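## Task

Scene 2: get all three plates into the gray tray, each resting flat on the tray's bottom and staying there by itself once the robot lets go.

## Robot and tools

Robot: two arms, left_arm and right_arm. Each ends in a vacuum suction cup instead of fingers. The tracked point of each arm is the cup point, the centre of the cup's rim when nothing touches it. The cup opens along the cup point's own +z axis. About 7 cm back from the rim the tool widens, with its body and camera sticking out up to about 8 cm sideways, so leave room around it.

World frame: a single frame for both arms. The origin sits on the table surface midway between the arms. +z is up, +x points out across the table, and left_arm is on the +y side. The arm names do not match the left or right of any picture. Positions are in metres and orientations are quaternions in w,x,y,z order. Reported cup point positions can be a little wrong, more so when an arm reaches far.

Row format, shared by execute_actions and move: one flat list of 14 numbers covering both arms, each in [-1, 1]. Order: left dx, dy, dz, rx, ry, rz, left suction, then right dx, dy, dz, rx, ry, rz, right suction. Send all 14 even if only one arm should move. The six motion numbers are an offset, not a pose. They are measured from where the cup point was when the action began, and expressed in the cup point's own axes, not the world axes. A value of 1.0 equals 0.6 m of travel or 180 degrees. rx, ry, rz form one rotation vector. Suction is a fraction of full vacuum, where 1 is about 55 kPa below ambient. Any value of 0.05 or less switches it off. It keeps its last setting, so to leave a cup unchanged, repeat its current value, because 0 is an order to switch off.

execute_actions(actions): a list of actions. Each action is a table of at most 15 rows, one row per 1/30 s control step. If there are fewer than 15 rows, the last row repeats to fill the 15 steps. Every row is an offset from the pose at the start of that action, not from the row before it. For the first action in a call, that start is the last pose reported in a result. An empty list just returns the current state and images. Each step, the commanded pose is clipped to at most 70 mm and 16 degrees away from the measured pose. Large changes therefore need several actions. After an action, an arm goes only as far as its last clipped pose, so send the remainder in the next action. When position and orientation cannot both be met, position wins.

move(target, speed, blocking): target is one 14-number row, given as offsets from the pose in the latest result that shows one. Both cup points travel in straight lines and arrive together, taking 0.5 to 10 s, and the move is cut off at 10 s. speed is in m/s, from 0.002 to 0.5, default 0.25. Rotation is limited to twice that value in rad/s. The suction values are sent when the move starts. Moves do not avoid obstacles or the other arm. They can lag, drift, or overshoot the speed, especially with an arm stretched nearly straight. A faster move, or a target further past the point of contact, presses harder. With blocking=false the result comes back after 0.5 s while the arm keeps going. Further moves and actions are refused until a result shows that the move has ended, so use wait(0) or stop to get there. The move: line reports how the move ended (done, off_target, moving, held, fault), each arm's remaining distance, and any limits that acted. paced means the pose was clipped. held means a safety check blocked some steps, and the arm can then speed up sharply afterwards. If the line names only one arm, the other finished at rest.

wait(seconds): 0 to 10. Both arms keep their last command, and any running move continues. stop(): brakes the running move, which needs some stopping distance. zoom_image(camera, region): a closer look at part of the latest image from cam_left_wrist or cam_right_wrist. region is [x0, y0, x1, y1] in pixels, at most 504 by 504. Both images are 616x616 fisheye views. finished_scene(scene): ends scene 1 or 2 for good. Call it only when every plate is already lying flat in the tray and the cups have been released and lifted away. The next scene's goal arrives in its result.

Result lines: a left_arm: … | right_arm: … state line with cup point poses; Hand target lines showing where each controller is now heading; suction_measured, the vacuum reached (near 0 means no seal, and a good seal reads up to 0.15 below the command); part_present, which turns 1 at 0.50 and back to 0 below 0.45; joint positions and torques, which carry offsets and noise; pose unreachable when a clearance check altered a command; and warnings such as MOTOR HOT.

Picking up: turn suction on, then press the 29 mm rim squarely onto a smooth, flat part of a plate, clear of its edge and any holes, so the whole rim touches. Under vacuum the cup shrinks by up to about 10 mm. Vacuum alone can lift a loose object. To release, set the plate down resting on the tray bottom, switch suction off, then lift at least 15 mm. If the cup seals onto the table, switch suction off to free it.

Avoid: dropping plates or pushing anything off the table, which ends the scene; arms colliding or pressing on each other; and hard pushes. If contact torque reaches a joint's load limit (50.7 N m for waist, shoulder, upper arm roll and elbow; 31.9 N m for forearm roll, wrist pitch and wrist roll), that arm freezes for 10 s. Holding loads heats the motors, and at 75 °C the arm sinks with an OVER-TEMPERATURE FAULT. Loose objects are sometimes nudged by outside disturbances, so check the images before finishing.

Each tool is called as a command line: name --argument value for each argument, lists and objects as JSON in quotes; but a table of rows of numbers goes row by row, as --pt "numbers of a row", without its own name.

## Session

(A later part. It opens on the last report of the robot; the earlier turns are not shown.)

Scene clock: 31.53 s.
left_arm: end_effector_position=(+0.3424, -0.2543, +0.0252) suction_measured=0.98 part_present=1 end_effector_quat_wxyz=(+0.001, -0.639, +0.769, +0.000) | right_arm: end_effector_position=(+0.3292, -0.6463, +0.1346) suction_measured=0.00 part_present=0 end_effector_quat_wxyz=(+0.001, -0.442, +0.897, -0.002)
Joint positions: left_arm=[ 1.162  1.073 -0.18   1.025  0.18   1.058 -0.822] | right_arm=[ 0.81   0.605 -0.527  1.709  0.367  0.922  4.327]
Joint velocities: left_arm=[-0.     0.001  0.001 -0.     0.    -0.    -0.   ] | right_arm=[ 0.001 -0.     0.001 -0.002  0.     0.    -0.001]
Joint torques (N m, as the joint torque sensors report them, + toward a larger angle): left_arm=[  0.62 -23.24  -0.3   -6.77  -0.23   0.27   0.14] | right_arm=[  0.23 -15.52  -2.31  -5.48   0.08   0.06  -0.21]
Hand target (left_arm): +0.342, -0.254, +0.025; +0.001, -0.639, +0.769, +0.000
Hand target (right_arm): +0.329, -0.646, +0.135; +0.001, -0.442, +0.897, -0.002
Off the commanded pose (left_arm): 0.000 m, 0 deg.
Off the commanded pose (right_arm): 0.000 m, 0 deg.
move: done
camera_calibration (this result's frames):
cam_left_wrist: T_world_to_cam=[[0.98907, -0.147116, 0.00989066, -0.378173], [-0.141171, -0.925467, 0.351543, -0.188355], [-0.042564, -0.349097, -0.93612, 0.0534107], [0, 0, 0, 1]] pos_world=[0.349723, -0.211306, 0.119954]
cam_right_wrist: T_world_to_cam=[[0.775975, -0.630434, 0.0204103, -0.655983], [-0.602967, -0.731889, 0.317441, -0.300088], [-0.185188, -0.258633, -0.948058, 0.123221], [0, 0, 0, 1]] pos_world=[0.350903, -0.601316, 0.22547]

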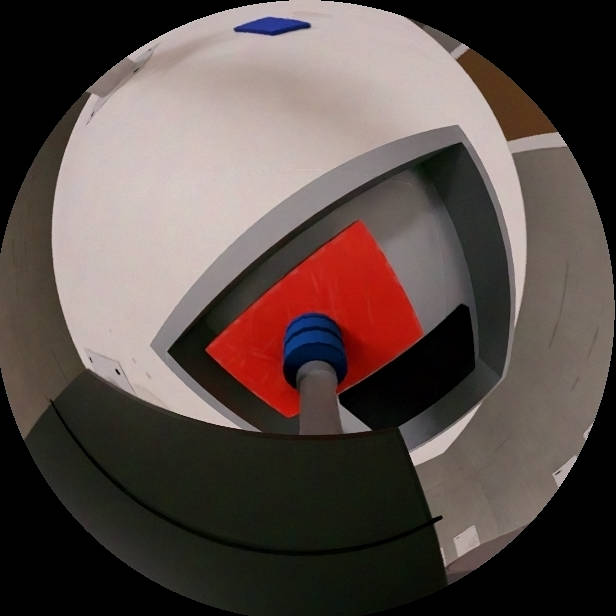

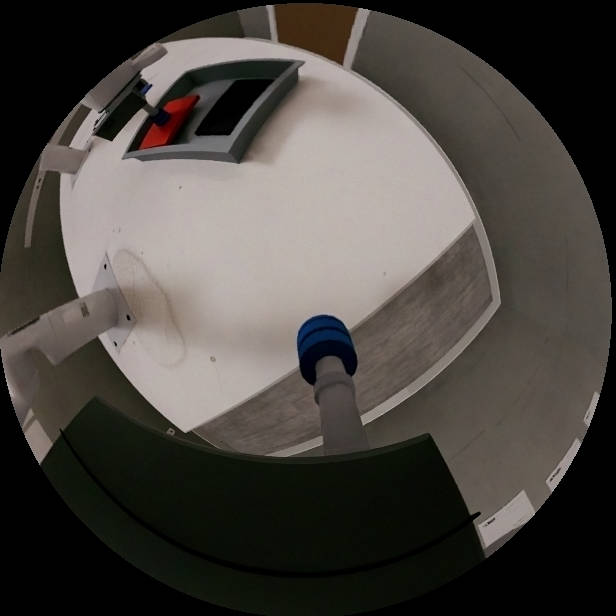

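move --target '[0,0,0.028,0,0,0,1,0,0,0,0,0,0,0]' --speed 0.03

execute_actions --actions '[[[0,0,0,0,0,0,0,0,0,0,0,0,0,0]],[[0,0,-0.12,0,0,0,0,0,0,0,0,0,0,0]]]'

move --target '[-0.634,0.101,0.09,0,0,0,0,0,0,0,0,0,0,0]' --speed 0.35

Scene clock: 37.70 s.
left_arm: end_effector_position=(+0.3424, -0.2543, +0.0085) suction_measured=0.99 part_present=1 end_effector_quat_wxyz=(+0.001, -0.639, +0.769, +0.000) | right_arm: end_effector_position=(+0.3292, -0.6463, +0.1346) suction_measured=0.00 part_present=0 end_effector_quat_wxyz=(+0.001, -0.442, +0.897, -0.002)
Joint positions: left_arm=[ 1.161  1.097 -0.178  1.031  0.184  1.029 -0.824] | right_arm=[ 0.81   0.605 -0.527  1.709  0.367  0.922  4.327]
Joint velocities: left_arm=[-0.001  0.001 -0.001 -0.    -0.001 -0.001 -0.   ] | right_arm=[-0.001  0.     0.001 -0.002  0.    -0.     0.   ]
Joint torques (N m, as the joint torque sensors report them, + toward a larger angle): left_arm=[  0.44 -23.35  -0.16  -6.64  -0.28   0.19   0.16] | right_arm=[  0.25 -15.59  -2.45  -5.43  -0.07   0.16  -0.18]
Hand target (left_arm): +0.342, -0.254, +0.008; +0.001, -0.639, +0.769, +0.000
Hand target (right_arm): +0.329, -0.646, +0.135; +0.001, -0.442, +0.897, -0.002
Off the commanded pose (left_arm): 0.000 m, 0 deg.
Off the commanded pose (right_arm): 0.000 m, 0 deg.
move: done
camera_calibration (this result's frames):
cam_left_wrist: T_world_to_cam=[[0.989065, -0.147143, 0.00997161, -0.378049], [-0.141221, -0.925429, 0.351621, -0.182488], [-0.0425107, -0.349184, -0.936089, 0.0377265], [0, 0, 0, 1]] pos_world=[0.349747, -0.211334, 0.103252]
cam_right_wrist: T_world_to_cam=[[0.775975, -0.630434, 0.0204115, -0.655985], [-0.602967, -0.731889, 0.317441, -0.300087], [-0.185186, -0.258633, -0.948058, 0.123221], [0, 0, 0, 1]] pos_world=[0.350903, -0.601317, 0.22547]

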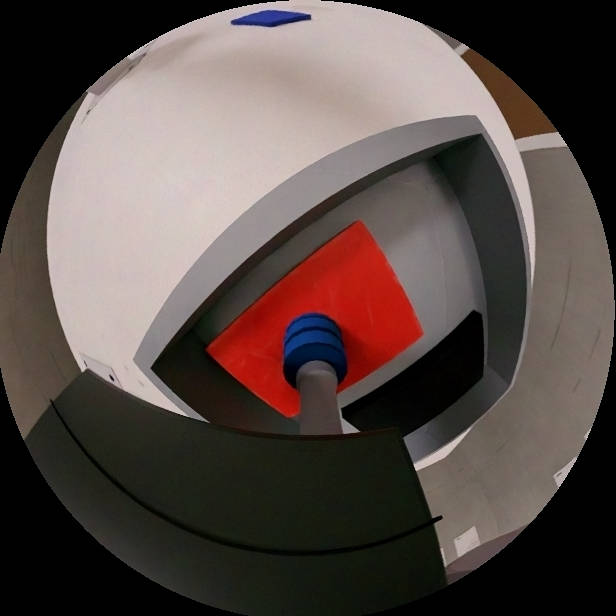

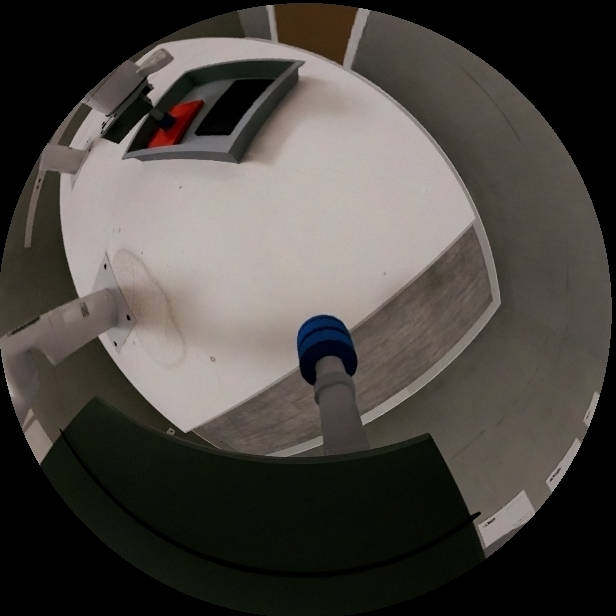

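Scene clock: 38.70 s.
left_arm: end_effector_position=(+0.3425, -0.2546, +0.0818) suction_measured=0.01 part_present=0 end_effector_quat_wxyz=(+0.001, -0.639, +0.769, -0.001) | right_arm: end_effector_position=(+0.3292, -0.6463, +0.1346) suction_measured=0.00 part_present=0 end_effector_quat_wxyz=(+0.001, -0.442, +0.897, -0.002)
Joint positions: left_arm=[ 1.163  1.001 -0.186  0.989  0.169  1.163 -0.814] | right_arm=[ 0.81   0.605 -0.527  1.709  0.367  0.922  4.327]
Joint velocities: left_arm=[-0.    -0.005 -0.001  0.     0.     0.001 -0.   ] | right_arm=[-0.     0.    -0.     0.001 -0.     0.002 -0.001]
Joint torques (N m, as the joint torque sensors report them, + toward a larger angle): left_arm=[  0.51 -22.43  -0.19  -6.84  -0.2    0.18   0.13] | right_arm=[  0.41 -15.68  -2.4   -5.62  -0.03   0.08  -0.07]
Hand target (left_arm): +0.343, -0.255, +0.082; +0.000, -0.639, +0.769, -0.001
Hand target (right_arm): +0.329, -0.646, +0.135; +0.001, -0.442, +0.897, -0.002
Off the commanded pose (left_arm): 0.000 m, 0 deg.
Off the commanded pose (right_arm): 0.000 m, 0 deg.
camera_calibration (this result's frames):
cam_left_wrist: T_world_to_cam=[[0.989056, -0.147133, 0.0109415, -0.379006], [-0.141493, -0.924896, 0.352912, -0.208412], [-0.0418053, -0.350598, -0.935592, 0.105565], [0, 0, 0, 1]] pos_world=[0.349782, -0.211513, 0.176464]
cam_right_wrist: T_world_to_cam=[[0.775974, -0.630434, 0.0204144, -0.655987], [-0.602969, -0.731889, 0.317439, -0.300086], [-0.185183, -0.258634, -0.948059, 0.12322], [0, 0, 0, 1]] pos_world=[0.350905, -0.601318, 0.22547]

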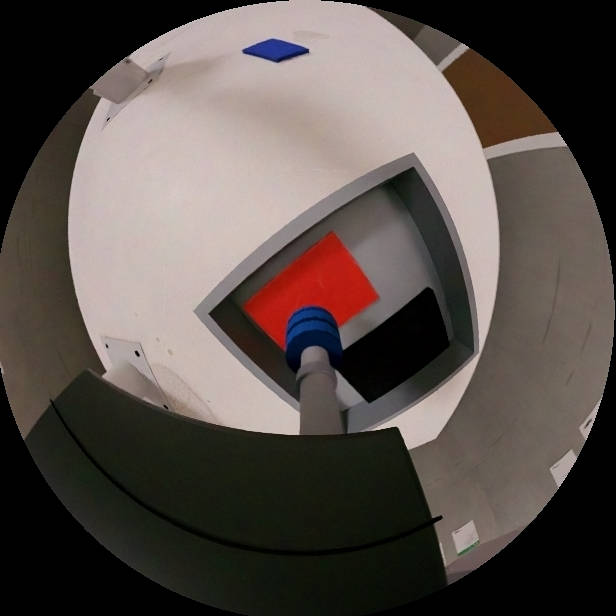

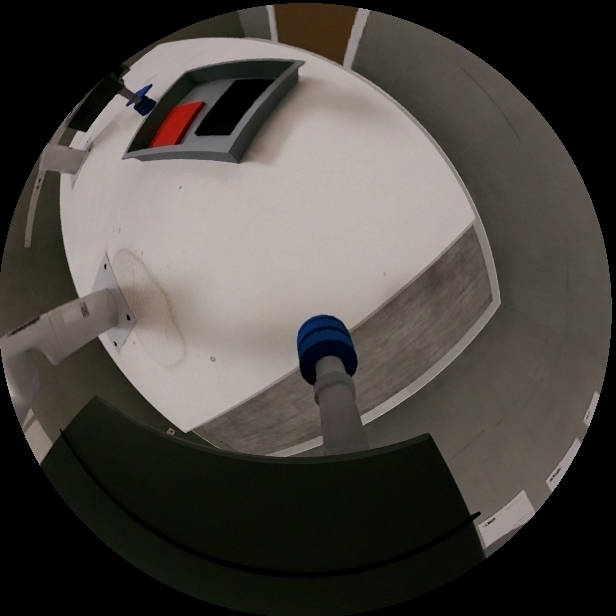

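Scene clock: 40.40 s.
left_arm: end_effector_position=(+0.3527, +0.1294, +0.0267) suction_measured=0.01 part_present=0 end_effector_quat_wxyz=(-0.000, -0.638, +0.770, -0.000) | right_arm: end_effector_position=(+0.3292, -0.6463, +0.1346) suction_measured=0.00 part_present=0 end_effector_quat_wxyz=(+0.001, -0.442, +0.897, -0.002)
Joint positions: left_arm=[ 0.597  0.636 -0.136  2.135  0.22   0.383 -1.527] | right_arm=[ 0.81   0.605 -0.527  1.709  0.367  0.922  4.327]
Joint velocities: left_arm=[-0.022 -0.    -0.003  0.001  0.008 -0.    -0.009] | right_arm=[-0.001  0.     0.001 -0.001 -0.001 -0.    -0.001]
Joint torques (N m, as the joint torque sensors report them, + toward a larger angle): left_arm=[  0.57 -13.29   0.04  -2.7   -0.37   0.23   0.25] | right_arm=[  0.44 -15.55  -2.32  -5.47   0.01   0.25  -0.08]
Hand target (left_arm): +0.353, +0.130, +0.027; -0.000, -0.639, +0.769, -0.001
Hand target (right_arm): +0.329, -0.646, +0.135; +0.001, -0.442, +0.897, -0.002
Off the commanded pose (left_arm): 0.001 m, 0 deg.
Off the commanded pose (right_arm): 0.000 m, 0 deg.
move: done
camera_calibration (this result's frames):
cam_left_wrist: T_world_to_cam=[[0.988837, -0.148707, 0.00937155, -0.331625], [-0.142363, -0.924341, 0.354015, 0.167848], [-0.0439819, -0.351397, -0.935193, 0.189938], [0, 0, 0, 1]] pos_world=[0.360172, 0.172578, 0.121316]
cam_right_wrist: T_world_to_cam=[[0.775974, -0.630434, 0.0204157, -0.655988], [-0.602969, -0.731889, 0.317438, -0.300085], [-0.185182, -0.258634, -0.948059, 0.123219], [0, 0, 0, 1]] pos_world=[0.350905, -0.601318, 0.22547]

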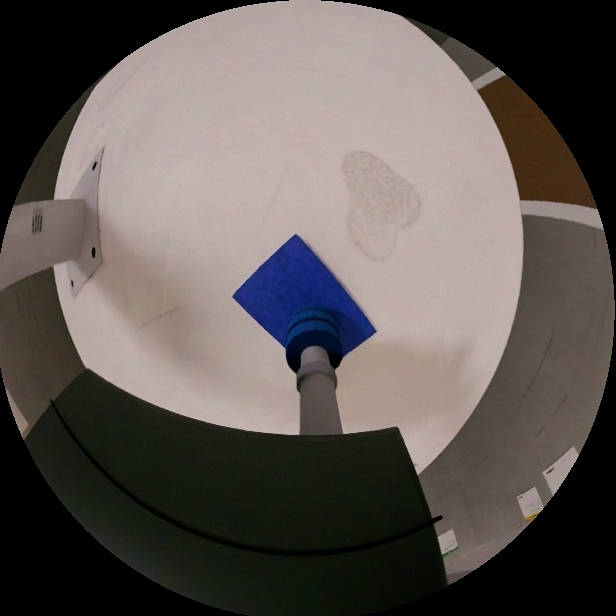

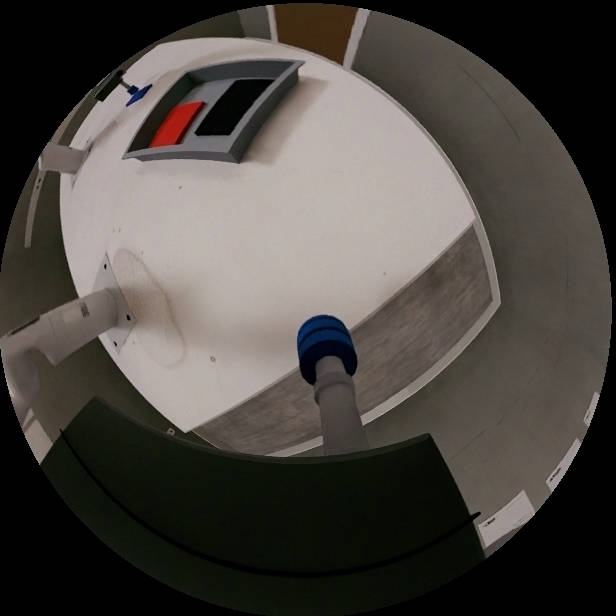

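move --target '[-0.005,0.003,0.035,0,0,0,1,0,0,0,0,0,0,0]' --speed 0.035

execute_actions --actions '[[[0,0,0,0,0,0,1,0,0,0,0,0,0,0]],[[0,0,-0.11,0,0,0,1,0,0,0,0,0,0,0]]]'

move --target '[0.534,-0.229,0,0,0,0.025,1,0,0,0,0,0,0,0]' --speed 0.3

Scene clock: 44.37 s.
left_arm: end_effector_position=(+0.3515, +0.1325, +0.0058) suction_measured=0.36 part_present=0 end_effector_quat_wxyz=(-0.000, -0.638, +0.770, -0.001) | right_arm: end_effector_position=(+0.3293, -0.6463, +0.1346) suction_measured=0.00 part_present=0 end_effector_quat_wxyz=(+0.001, -0.442, +0.897, -0.002)
Joint positions: left_arm=[ 0.572  0.689 -0.11   2.15   0.233  0.313 -1.546] | right_arm=[ 0.81   0.605 -0.527  1.709  0.367  0.922  4.327]
Joint velocities: left_arm=[-0.002  0.002 -0.     0.    -0.    -0.    -0.001] | right_arm=[ 0.002 -0.    -0.001  0.001 -0.    -0.     0.001]
Joint torques (N m, as the joint torque sensors report them, + toward a larger angle): left_arm=[  0.47 -13.87   0.14  -2.22  -0.33   0.11   0.22] | right_arm=[  0.35 -15.52  -2.31  -5.52   0.     0.17  -0.2 ]
Hand target (left_arm): +0.351, +0.133, +0.006; -0.000, -0.638, +0.770, -0.000
Hand target (right_arm): +0.329, -0.646, +0.135; +0.001, -0.442, +0.897, -0.002
Off the commanded pose (left_arm): 0.000 m, 0 deg.
Off the commanded pose (right_arm): 0.000 m, 0 deg.
move: done
camera_calibration (this result's frames):
cam_left_wrist: T_world_to_cam=[[0.988793, -0.148986, 0.00954707, -0.329736], [-0.142685, -0.924288, 0.354024, 0.178107], [-0.0439204, -0.351418, -0.935188, 0.171398], [0, 0, 0, 1]] pos_world=[0.358982, 0.175728, 0.100383]
cam_right_wrist: T_world_to_cam=[[0.775974, -0.630435, 0.0204172, -0.655989], [-0.60297, -0.731888, 0.317438, -0.300085], [-0.185181, -0.258634, -0.948059, 0.123218], [0, 0, 0, 1]] pos_world=[0.350906, -0.601319, 0.22547]

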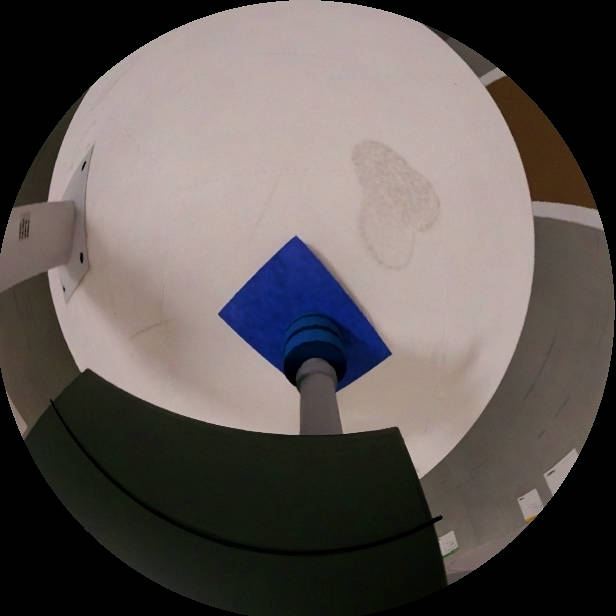

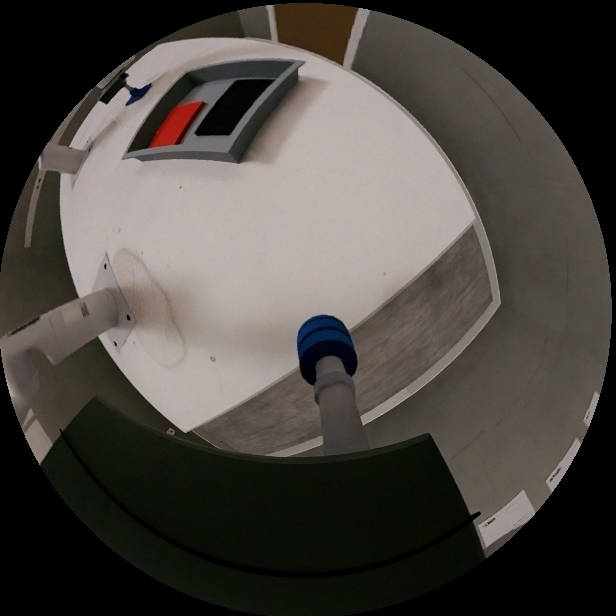

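Scene clock: 45.37 s.
left_arm: end_effector_position=(+0.3510, +0.1336, +0.0705) suction_measured=1.00 part_present=1 end_effector_quat_wxyz=(-0.001, -0.639, +0.769, +0.001) | right_arm: end_effector_position=(+0.3293, -0.6463, +0.1346) suction_measured=0.00 part_present=0 end_effector_quat_wxyz=(+0.001, -0.442, +0.897, -0.002)
Joint positions: left_arm=[ 0.616  0.524 -0.17   2.115  0.174  0.518 -1.492] | right_arm=[ 0.81   0.605 -0.527  1.709  0.367  0.922  4.327]
Joint velocities: left_arm=[ 0.013 -0.031  0.002 -0.007 -0.007  0.013  0.009] | right_arm=[-0.002  0.    -0.001 -0.001 -0.     0.     0.001]
Joint torques (N m, as the joint torque sensors report them, + toward a larger angle): left_arm=[  0.96 -12.71   0.18  -3.56  -0.23   0.15   0.12] | right_arm=[  0.26 -15.69  -2.2   -5.73  -0.04   0.24  -0.14]
Hand target (left_arm): +0.351, +0.133, +0.072; -0.001, -0.638, +0.770, -0.001
Hand target (right_arm): +0.329, -0.646, +0.135; +0.001, -0.442, +0.897, -0.002
Off the commanded pose (left_arm): 0.002 m, 0 deg.
Off the commanded pose (right_arm): 0.000 m, 0 deg.
camera_calibration (this result's frames):
cam_left_wrist: T_world_to_cam=[[0.989077, -0.147255, 0.00653512, -0.329829], [-0.140058, -0.925064, 0.353045, 0.155362], [-0.0459423, -0.350104, -0.935583, 0.232863], [0, 0, 0, 1]] pos_world=[0.358684, 0.176677, 0.165168]
cam_right_wrist: T_world_to_cam=[[0.775973, -0.630436, 0.02042, -0.655992], [-0.602972, -0.731887, 0.317436, -0.300083], [-0.185178, -0.258635, -0.94806, 0.123217], [0, 0, 0, 1]] pos_world=[0.350907, -0.601319, 0.22547]

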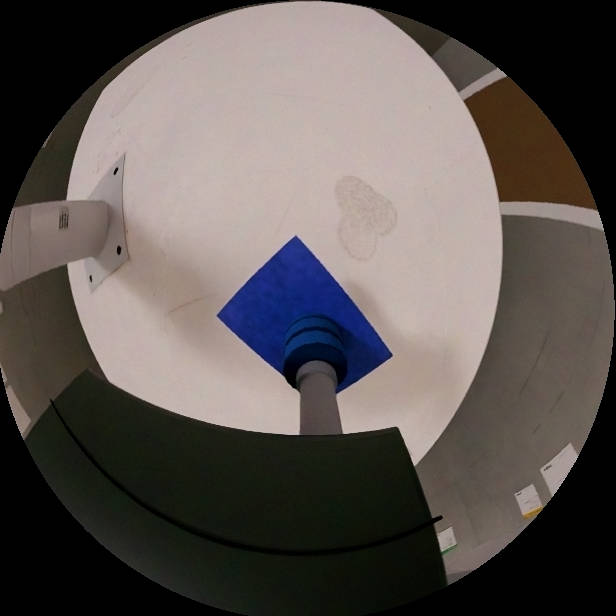

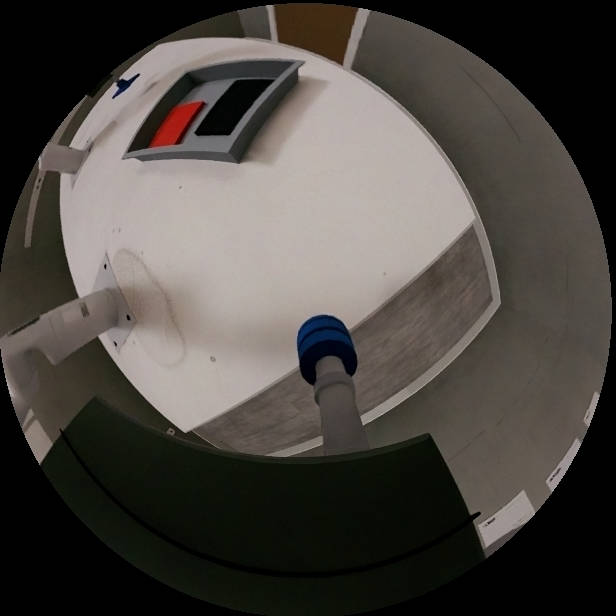

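Scene clock: 47.17 s.
left_arm: end_effector_position=(+0.4266, -0.2068, +0.0715) suction_measured=0.99 part_present=1 end_effector_quat_wxyz=(-0.000, -0.608, +0.794, +0.000) | right_arm: end_effector_position=(+0.3293, -0.6463, +0.1346) suction_measured=0.00 part_present=0 end_effector_quat_wxyz=(+0.001, -0.442, +0.897, -0.002)
Joint positions: left_arm=[ 0.99   1.026 -0.135  0.964  0.127  1.159 -1.019] | right_arm=[ 0.81   0.605 -0.527  1.709  0.367  0.922  4.327]
Joint velocities: left_arm=[-0.002  0.013  0.001 -0.007  0.001  0.004  0.001] | right_arm=[ 0.     0.     0.     0.001  0.001 -0.001  0.   ]
Joint torques (N m, as the joint torque sensors report them, + toward a larger angle): left_arm=[  0.44 -22.87   0.09  -7.36  -0.08   0.22   0.19] | right_arm=[  0.32 -15.65  -2.41  -5.57   0.09   0.15  -0.06]
Hand target (left_arm): +0.427, -0.207, +0.071; -0.000, -0.608, +0.794, +0.001
Hand target (right_arm): +0.329, -0.646, +0.135; +0.001, -0.442, +0.897, -0.002
Off the commanded pose (left_arm): 0.001 m, 0 deg.
Off the commanded pose (right_arm): 0.000 m, 0 deg.
move: done
camera_calibration (this result's frames):
cam_left_wrist: T_world_to_cam=[[0.974233, -0.225388, 0.00841627, -0.464735], [-0.213808, -0.911011, 0.352626, -0.114885], [-0.0718104, -0.345339, -0.935726, 0.130161], [0, 0, 0, 1]] pos_world=[0.437543, -0.164458, 0.166218]
cam_right_wrist: T_world_to_cam=[[0.775973, -0.630436, 0.0204213, -0.655993], [-0.602973, -0.731887, 0.317436, -0.300082], [-0.185177, -0.258635, -0.94806, 0.123217], [0, 0, 0, 1]] pos_world=[0.350908, -0.60132, 0.22547]

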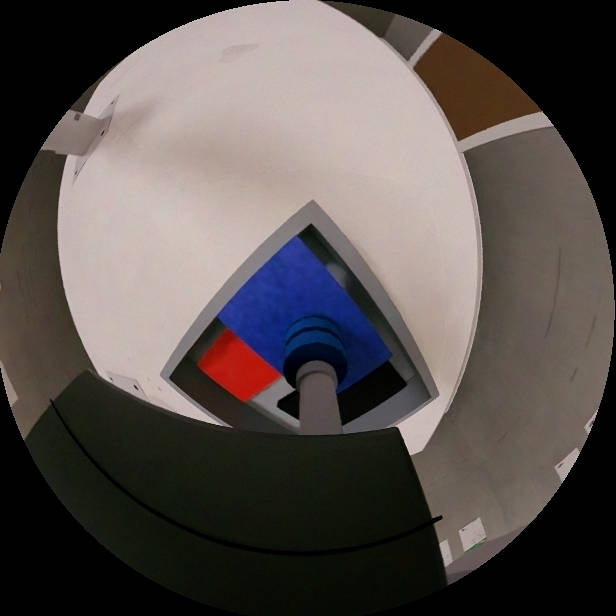

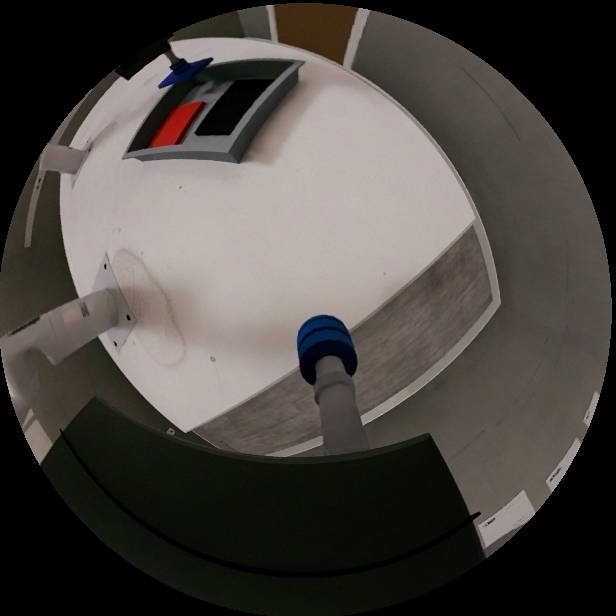

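move --target '[0.014,-0.014,0.07,0,0,0,1,0,0,0,0,0,0,0]' --speed 0.08

move --target '[-0.004,0.002,0.037,0,0,0,1,0,0,0,0,0,0,0]' --speed 0.03

Scene clock: 49.67 s.
left_arm: end_effector_position=(+0.4326, -0.2172, +0.0298) suction_measured=0.98 part_present=1 end_effector_quat_wxyz=(-0.000, -0.608, +0.794, +0.000) | right_arm: end_effector_position=(+0.3293, -0.6463, +0.1346) suction_measured=0.00 part_present=0 end_effector_quat_wxyz=(+0.001, -0.442, +0.897, -0.002)
Joint positions: left_arm=[ 0.989  1.109 -0.132  0.92   0.132  1.12  -1.015] | right_arm=[ 0.81   0.605 -0.527  1.709  0.367  0.922  4.327]
Joint velocities: left_arm=[ 0.001  0.003  0.001 -0.001 -0.002  0.     0.   ] | right_arm=[ 0.001  0.     0.001  0.001  0.    -0.     0.   ]
Joint torques (N m, as the joint torque sensors report them, + toward a larger angle): left_arm=[  0.5  -23.41   0.04  -6.8   -0.25   0.34   0.09] | right_arm=[  0.26 -15.6   -2.46  -5.66   0.     0.12  -0.16]
Hand target (left_arm): +0.433, -0.217, +0.030; -0.000, -0.608, +0.794, +0.000
Hand target (right_arm): +0.329, -0.646, +0.135; +0.001, -0.442, +0.897, -0.002
Off the commanded pose (left_arm): 0.000 m, 0 deg.
Off the commanded pose (right_arm): 0.000 m, 0 deg.
move: done
camera_calibration (this result's frames):
cam_left_wrist: T_world_to_cam=[[0.974202, -0.225509, 0.00875337, -0.472534], [-0.214025, -0.910897, 0.352789, -0.108311], [-0.0715836, -0.345561, -0.935662, 0.087796], [0, 0, 0, 1]] pos_world=[0.443447, -0.174882, 0.124495]
cam_right_wrist: T_world_to_cam=[[0.775972, -0.630436, 0.0204227, -0.655994], [-0.602974, -0.731887, 0.317435, -0.300082], [-0.185175, -0.258635, -0.94806, 0.123216], [0, 0, 0, 1]] pos_world=[0.350909, -0.601321, 0.22547]

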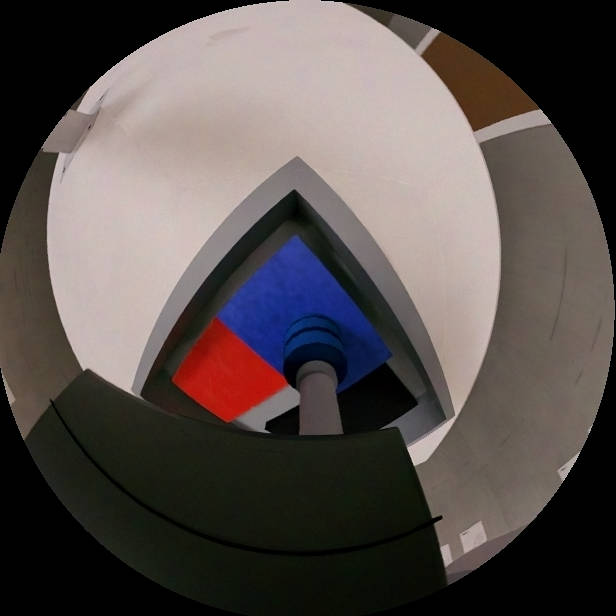

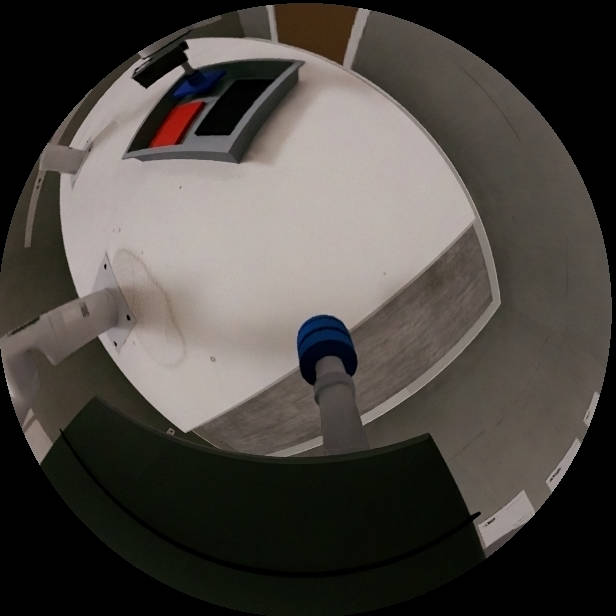

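Scene clock: 50.67 s.
left_arm: end_effector_position=(+0.4320, -0.2147, +0.0077) suction_measured=0.98 part_present=1 end_effector_quat_wxyz=(-0.000, -0.608, +0.794, +0.000) | right_arm: end_effector_position=(+0.3293, -0.6463, +0.1346) suction_measured=0.00 part_present=0 end_effector_quat_wxyz=(+0.001, -0.442, +0.897, -0.002)
Joint positions: left_arm=[ 0.988  1.133 -0.131  0.942  0.135  1.074 -1.02 ] | right_arm=[ 0.81   0.605 -0.527  1.709  0.367  0.922  4.327]
Joint velocities: left_arm=[ 0.001  0.001 -0.001 -0.    -0.001 -0.001 -0.   ] | right_arm=[-0.     0.    -0.    -0.001  0.     0.001  0.001]
Joint torques (N m, as the joint torque sensors report them, + toward a larger angle): left_arm=[  0.56 -23.67   0.1   -6.69  -0.26   0.14   0.16] | right_arm=[  0.37 -15.57  -2.43  -5.63   0.05   0.24  -0.16]
Hand target (left_arm): +0.432, -0.215, +0.008; -0.000, -0.608, +0.794, +0.000
Hand target (right_arm): +0.329, -0.646, +0.135; +0.001, -0.442, +0.897, -0.002
Off the commanded pose (left_arm): 0.000 m, 0 deg.
Off the commanded pose (right_arm): 0.000 m, 0 deg.
move: done
camera_calibration (this result's frames):
cam_left_wrist: T_world_to_cam=[[0.974197, -0.225526, 0.00880821, -0.471264], [-0.214059, -0.910882, 0.352807, -0.098233], [-0.0715441, -0.34559, -0.935654, 0.0678948], [0, 0, 0, 1]] pos_world=[0.442934, -0.172297, 0.102334]
cam_right_wrist: T_world_to_cam=[[0.775972, -0.630437, 0.020424, -0.655996], [-0.602975, -0.731886, 0.317434, -0.300081], [-0.185174, -0.258635, -0.94806, 0.123216], [0, 0, 0, 1]] pos_world=[0.350909, -0.601321, 0.22547]

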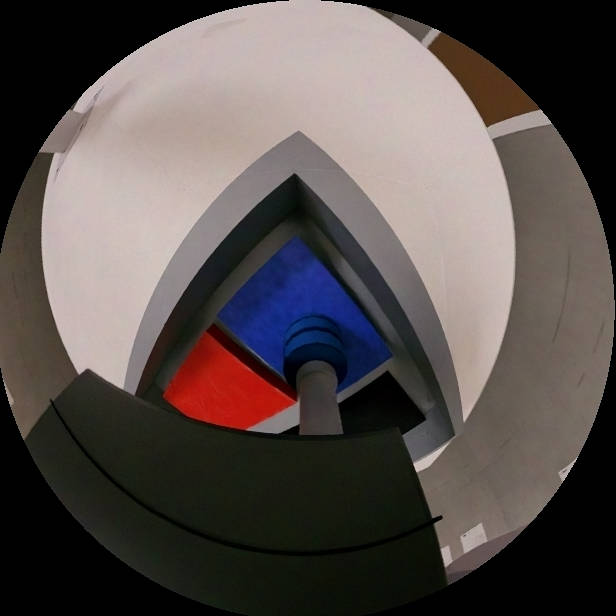

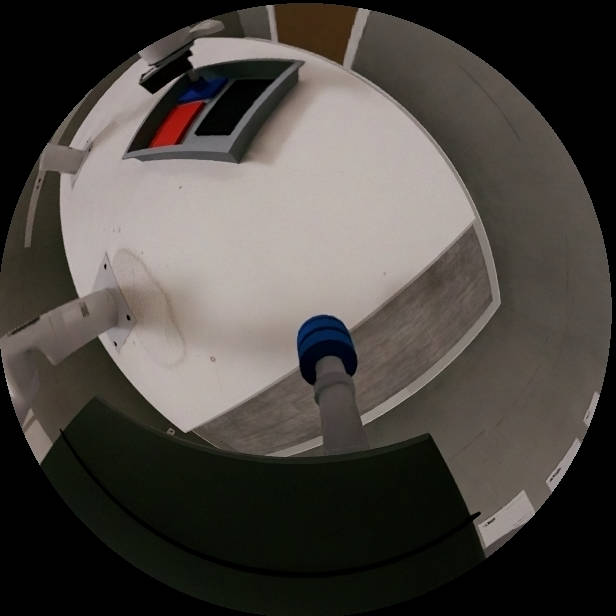

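execute_actions --actions '[[[0,0,0,0,0,0,0,0,0,0,0,0,0,0]],[[0,0,-0.12,0,0,0,0,0,0,0,0,0,0,0]]]'

Scene clock: 53.03 s.
left_arm: end_effector_position=(+0.4322, -0.2149, +0.0809) suction_measured=0.01 part_present=0 end_effector_quat_wxyz=(-0.000, -0.608, +0.794, -0.001) | right_arm: end_effector_position=(+0.3293, -0.6463, +0.1346) suction_measured=0.00 part_present=0 end_effector_quat_wxyz=(+0.001, -0.442, +0.897, -0.002)
Joint positions: left_arm=[ 0.987  1.04  -0.133  0.9    0.124  1.207 -1.013] | right_arm=[ 0.81   0.605 -0.527  1.709  0.367  0.922  4.327]
Joint velocities: left_arm=[ 0.    -0.007 -0.001  0.    -0.     0.001  0.   ] | right_arm=[ 0.001  0.    -0.001  0.001  0.    -0.001  0.001]
Joint torques (N m, as the joint torque sensors report them, + toward a larger angle): left_arm=[  0.53 -22.47   0.12  -7.03  -0.25   0.3    0.17] | right_arm=[  0.44 -15.51  -2.47  -5.55  -0.03   0.12  -0.12]
Hand target (left_arm): +0.432, -0.215, +0.081; -0.000, -0.608, +0.794, -0.001
Hand target (right_arm): +0.329, -0.646, +0.135; +0.001, -0.442, +0.897, -0.002
Off the commanded pose (left_arm): 0.000 m, 0 deg.
Off the commanded pose (right_arm): 0.000 m, 0 deg.
camera_calibration (this result's frames):
cam_left_wrist: T_world_to_cam=[[0.974176, -0.225563, 0.0100833, -0.472264], [-0.214451, -0.910366, 0.353899, -0.124081], [-0.070647, -0.346922, -0.935229, 0.135668], [0, 0, 0, 1]] pos_world=[0.443043, -0.172418, 0.175555]
cam_right_wrist: T_world_to_cam=[[0.775971, -0.630438, 0.0204269, -0.655998], [-0.602976, -0.731885, 0.317432, -0.300079], [-0.185171, -0.258635, -0.948061, 0.123214], [0, 0, 0, 1]] pos_world=[0.350911, -0.601322, 0.22547]

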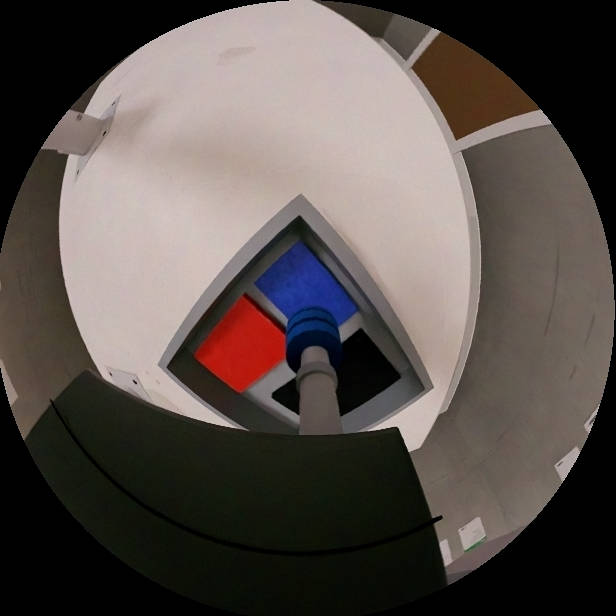

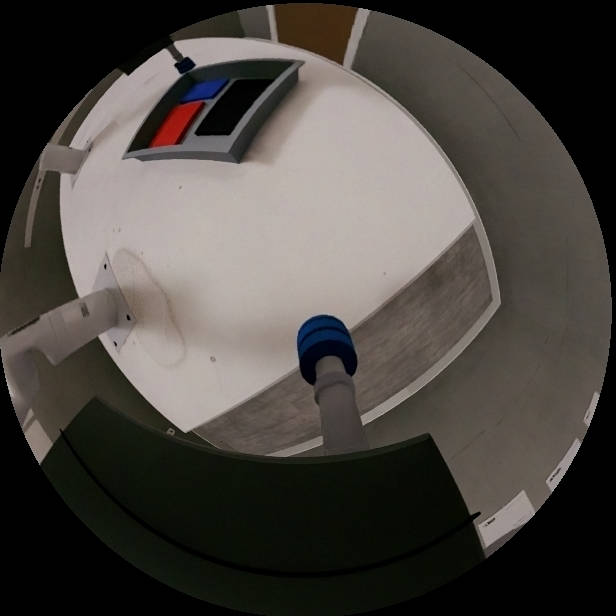

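finished_scene --scene 2

The scene is finished: the task was done.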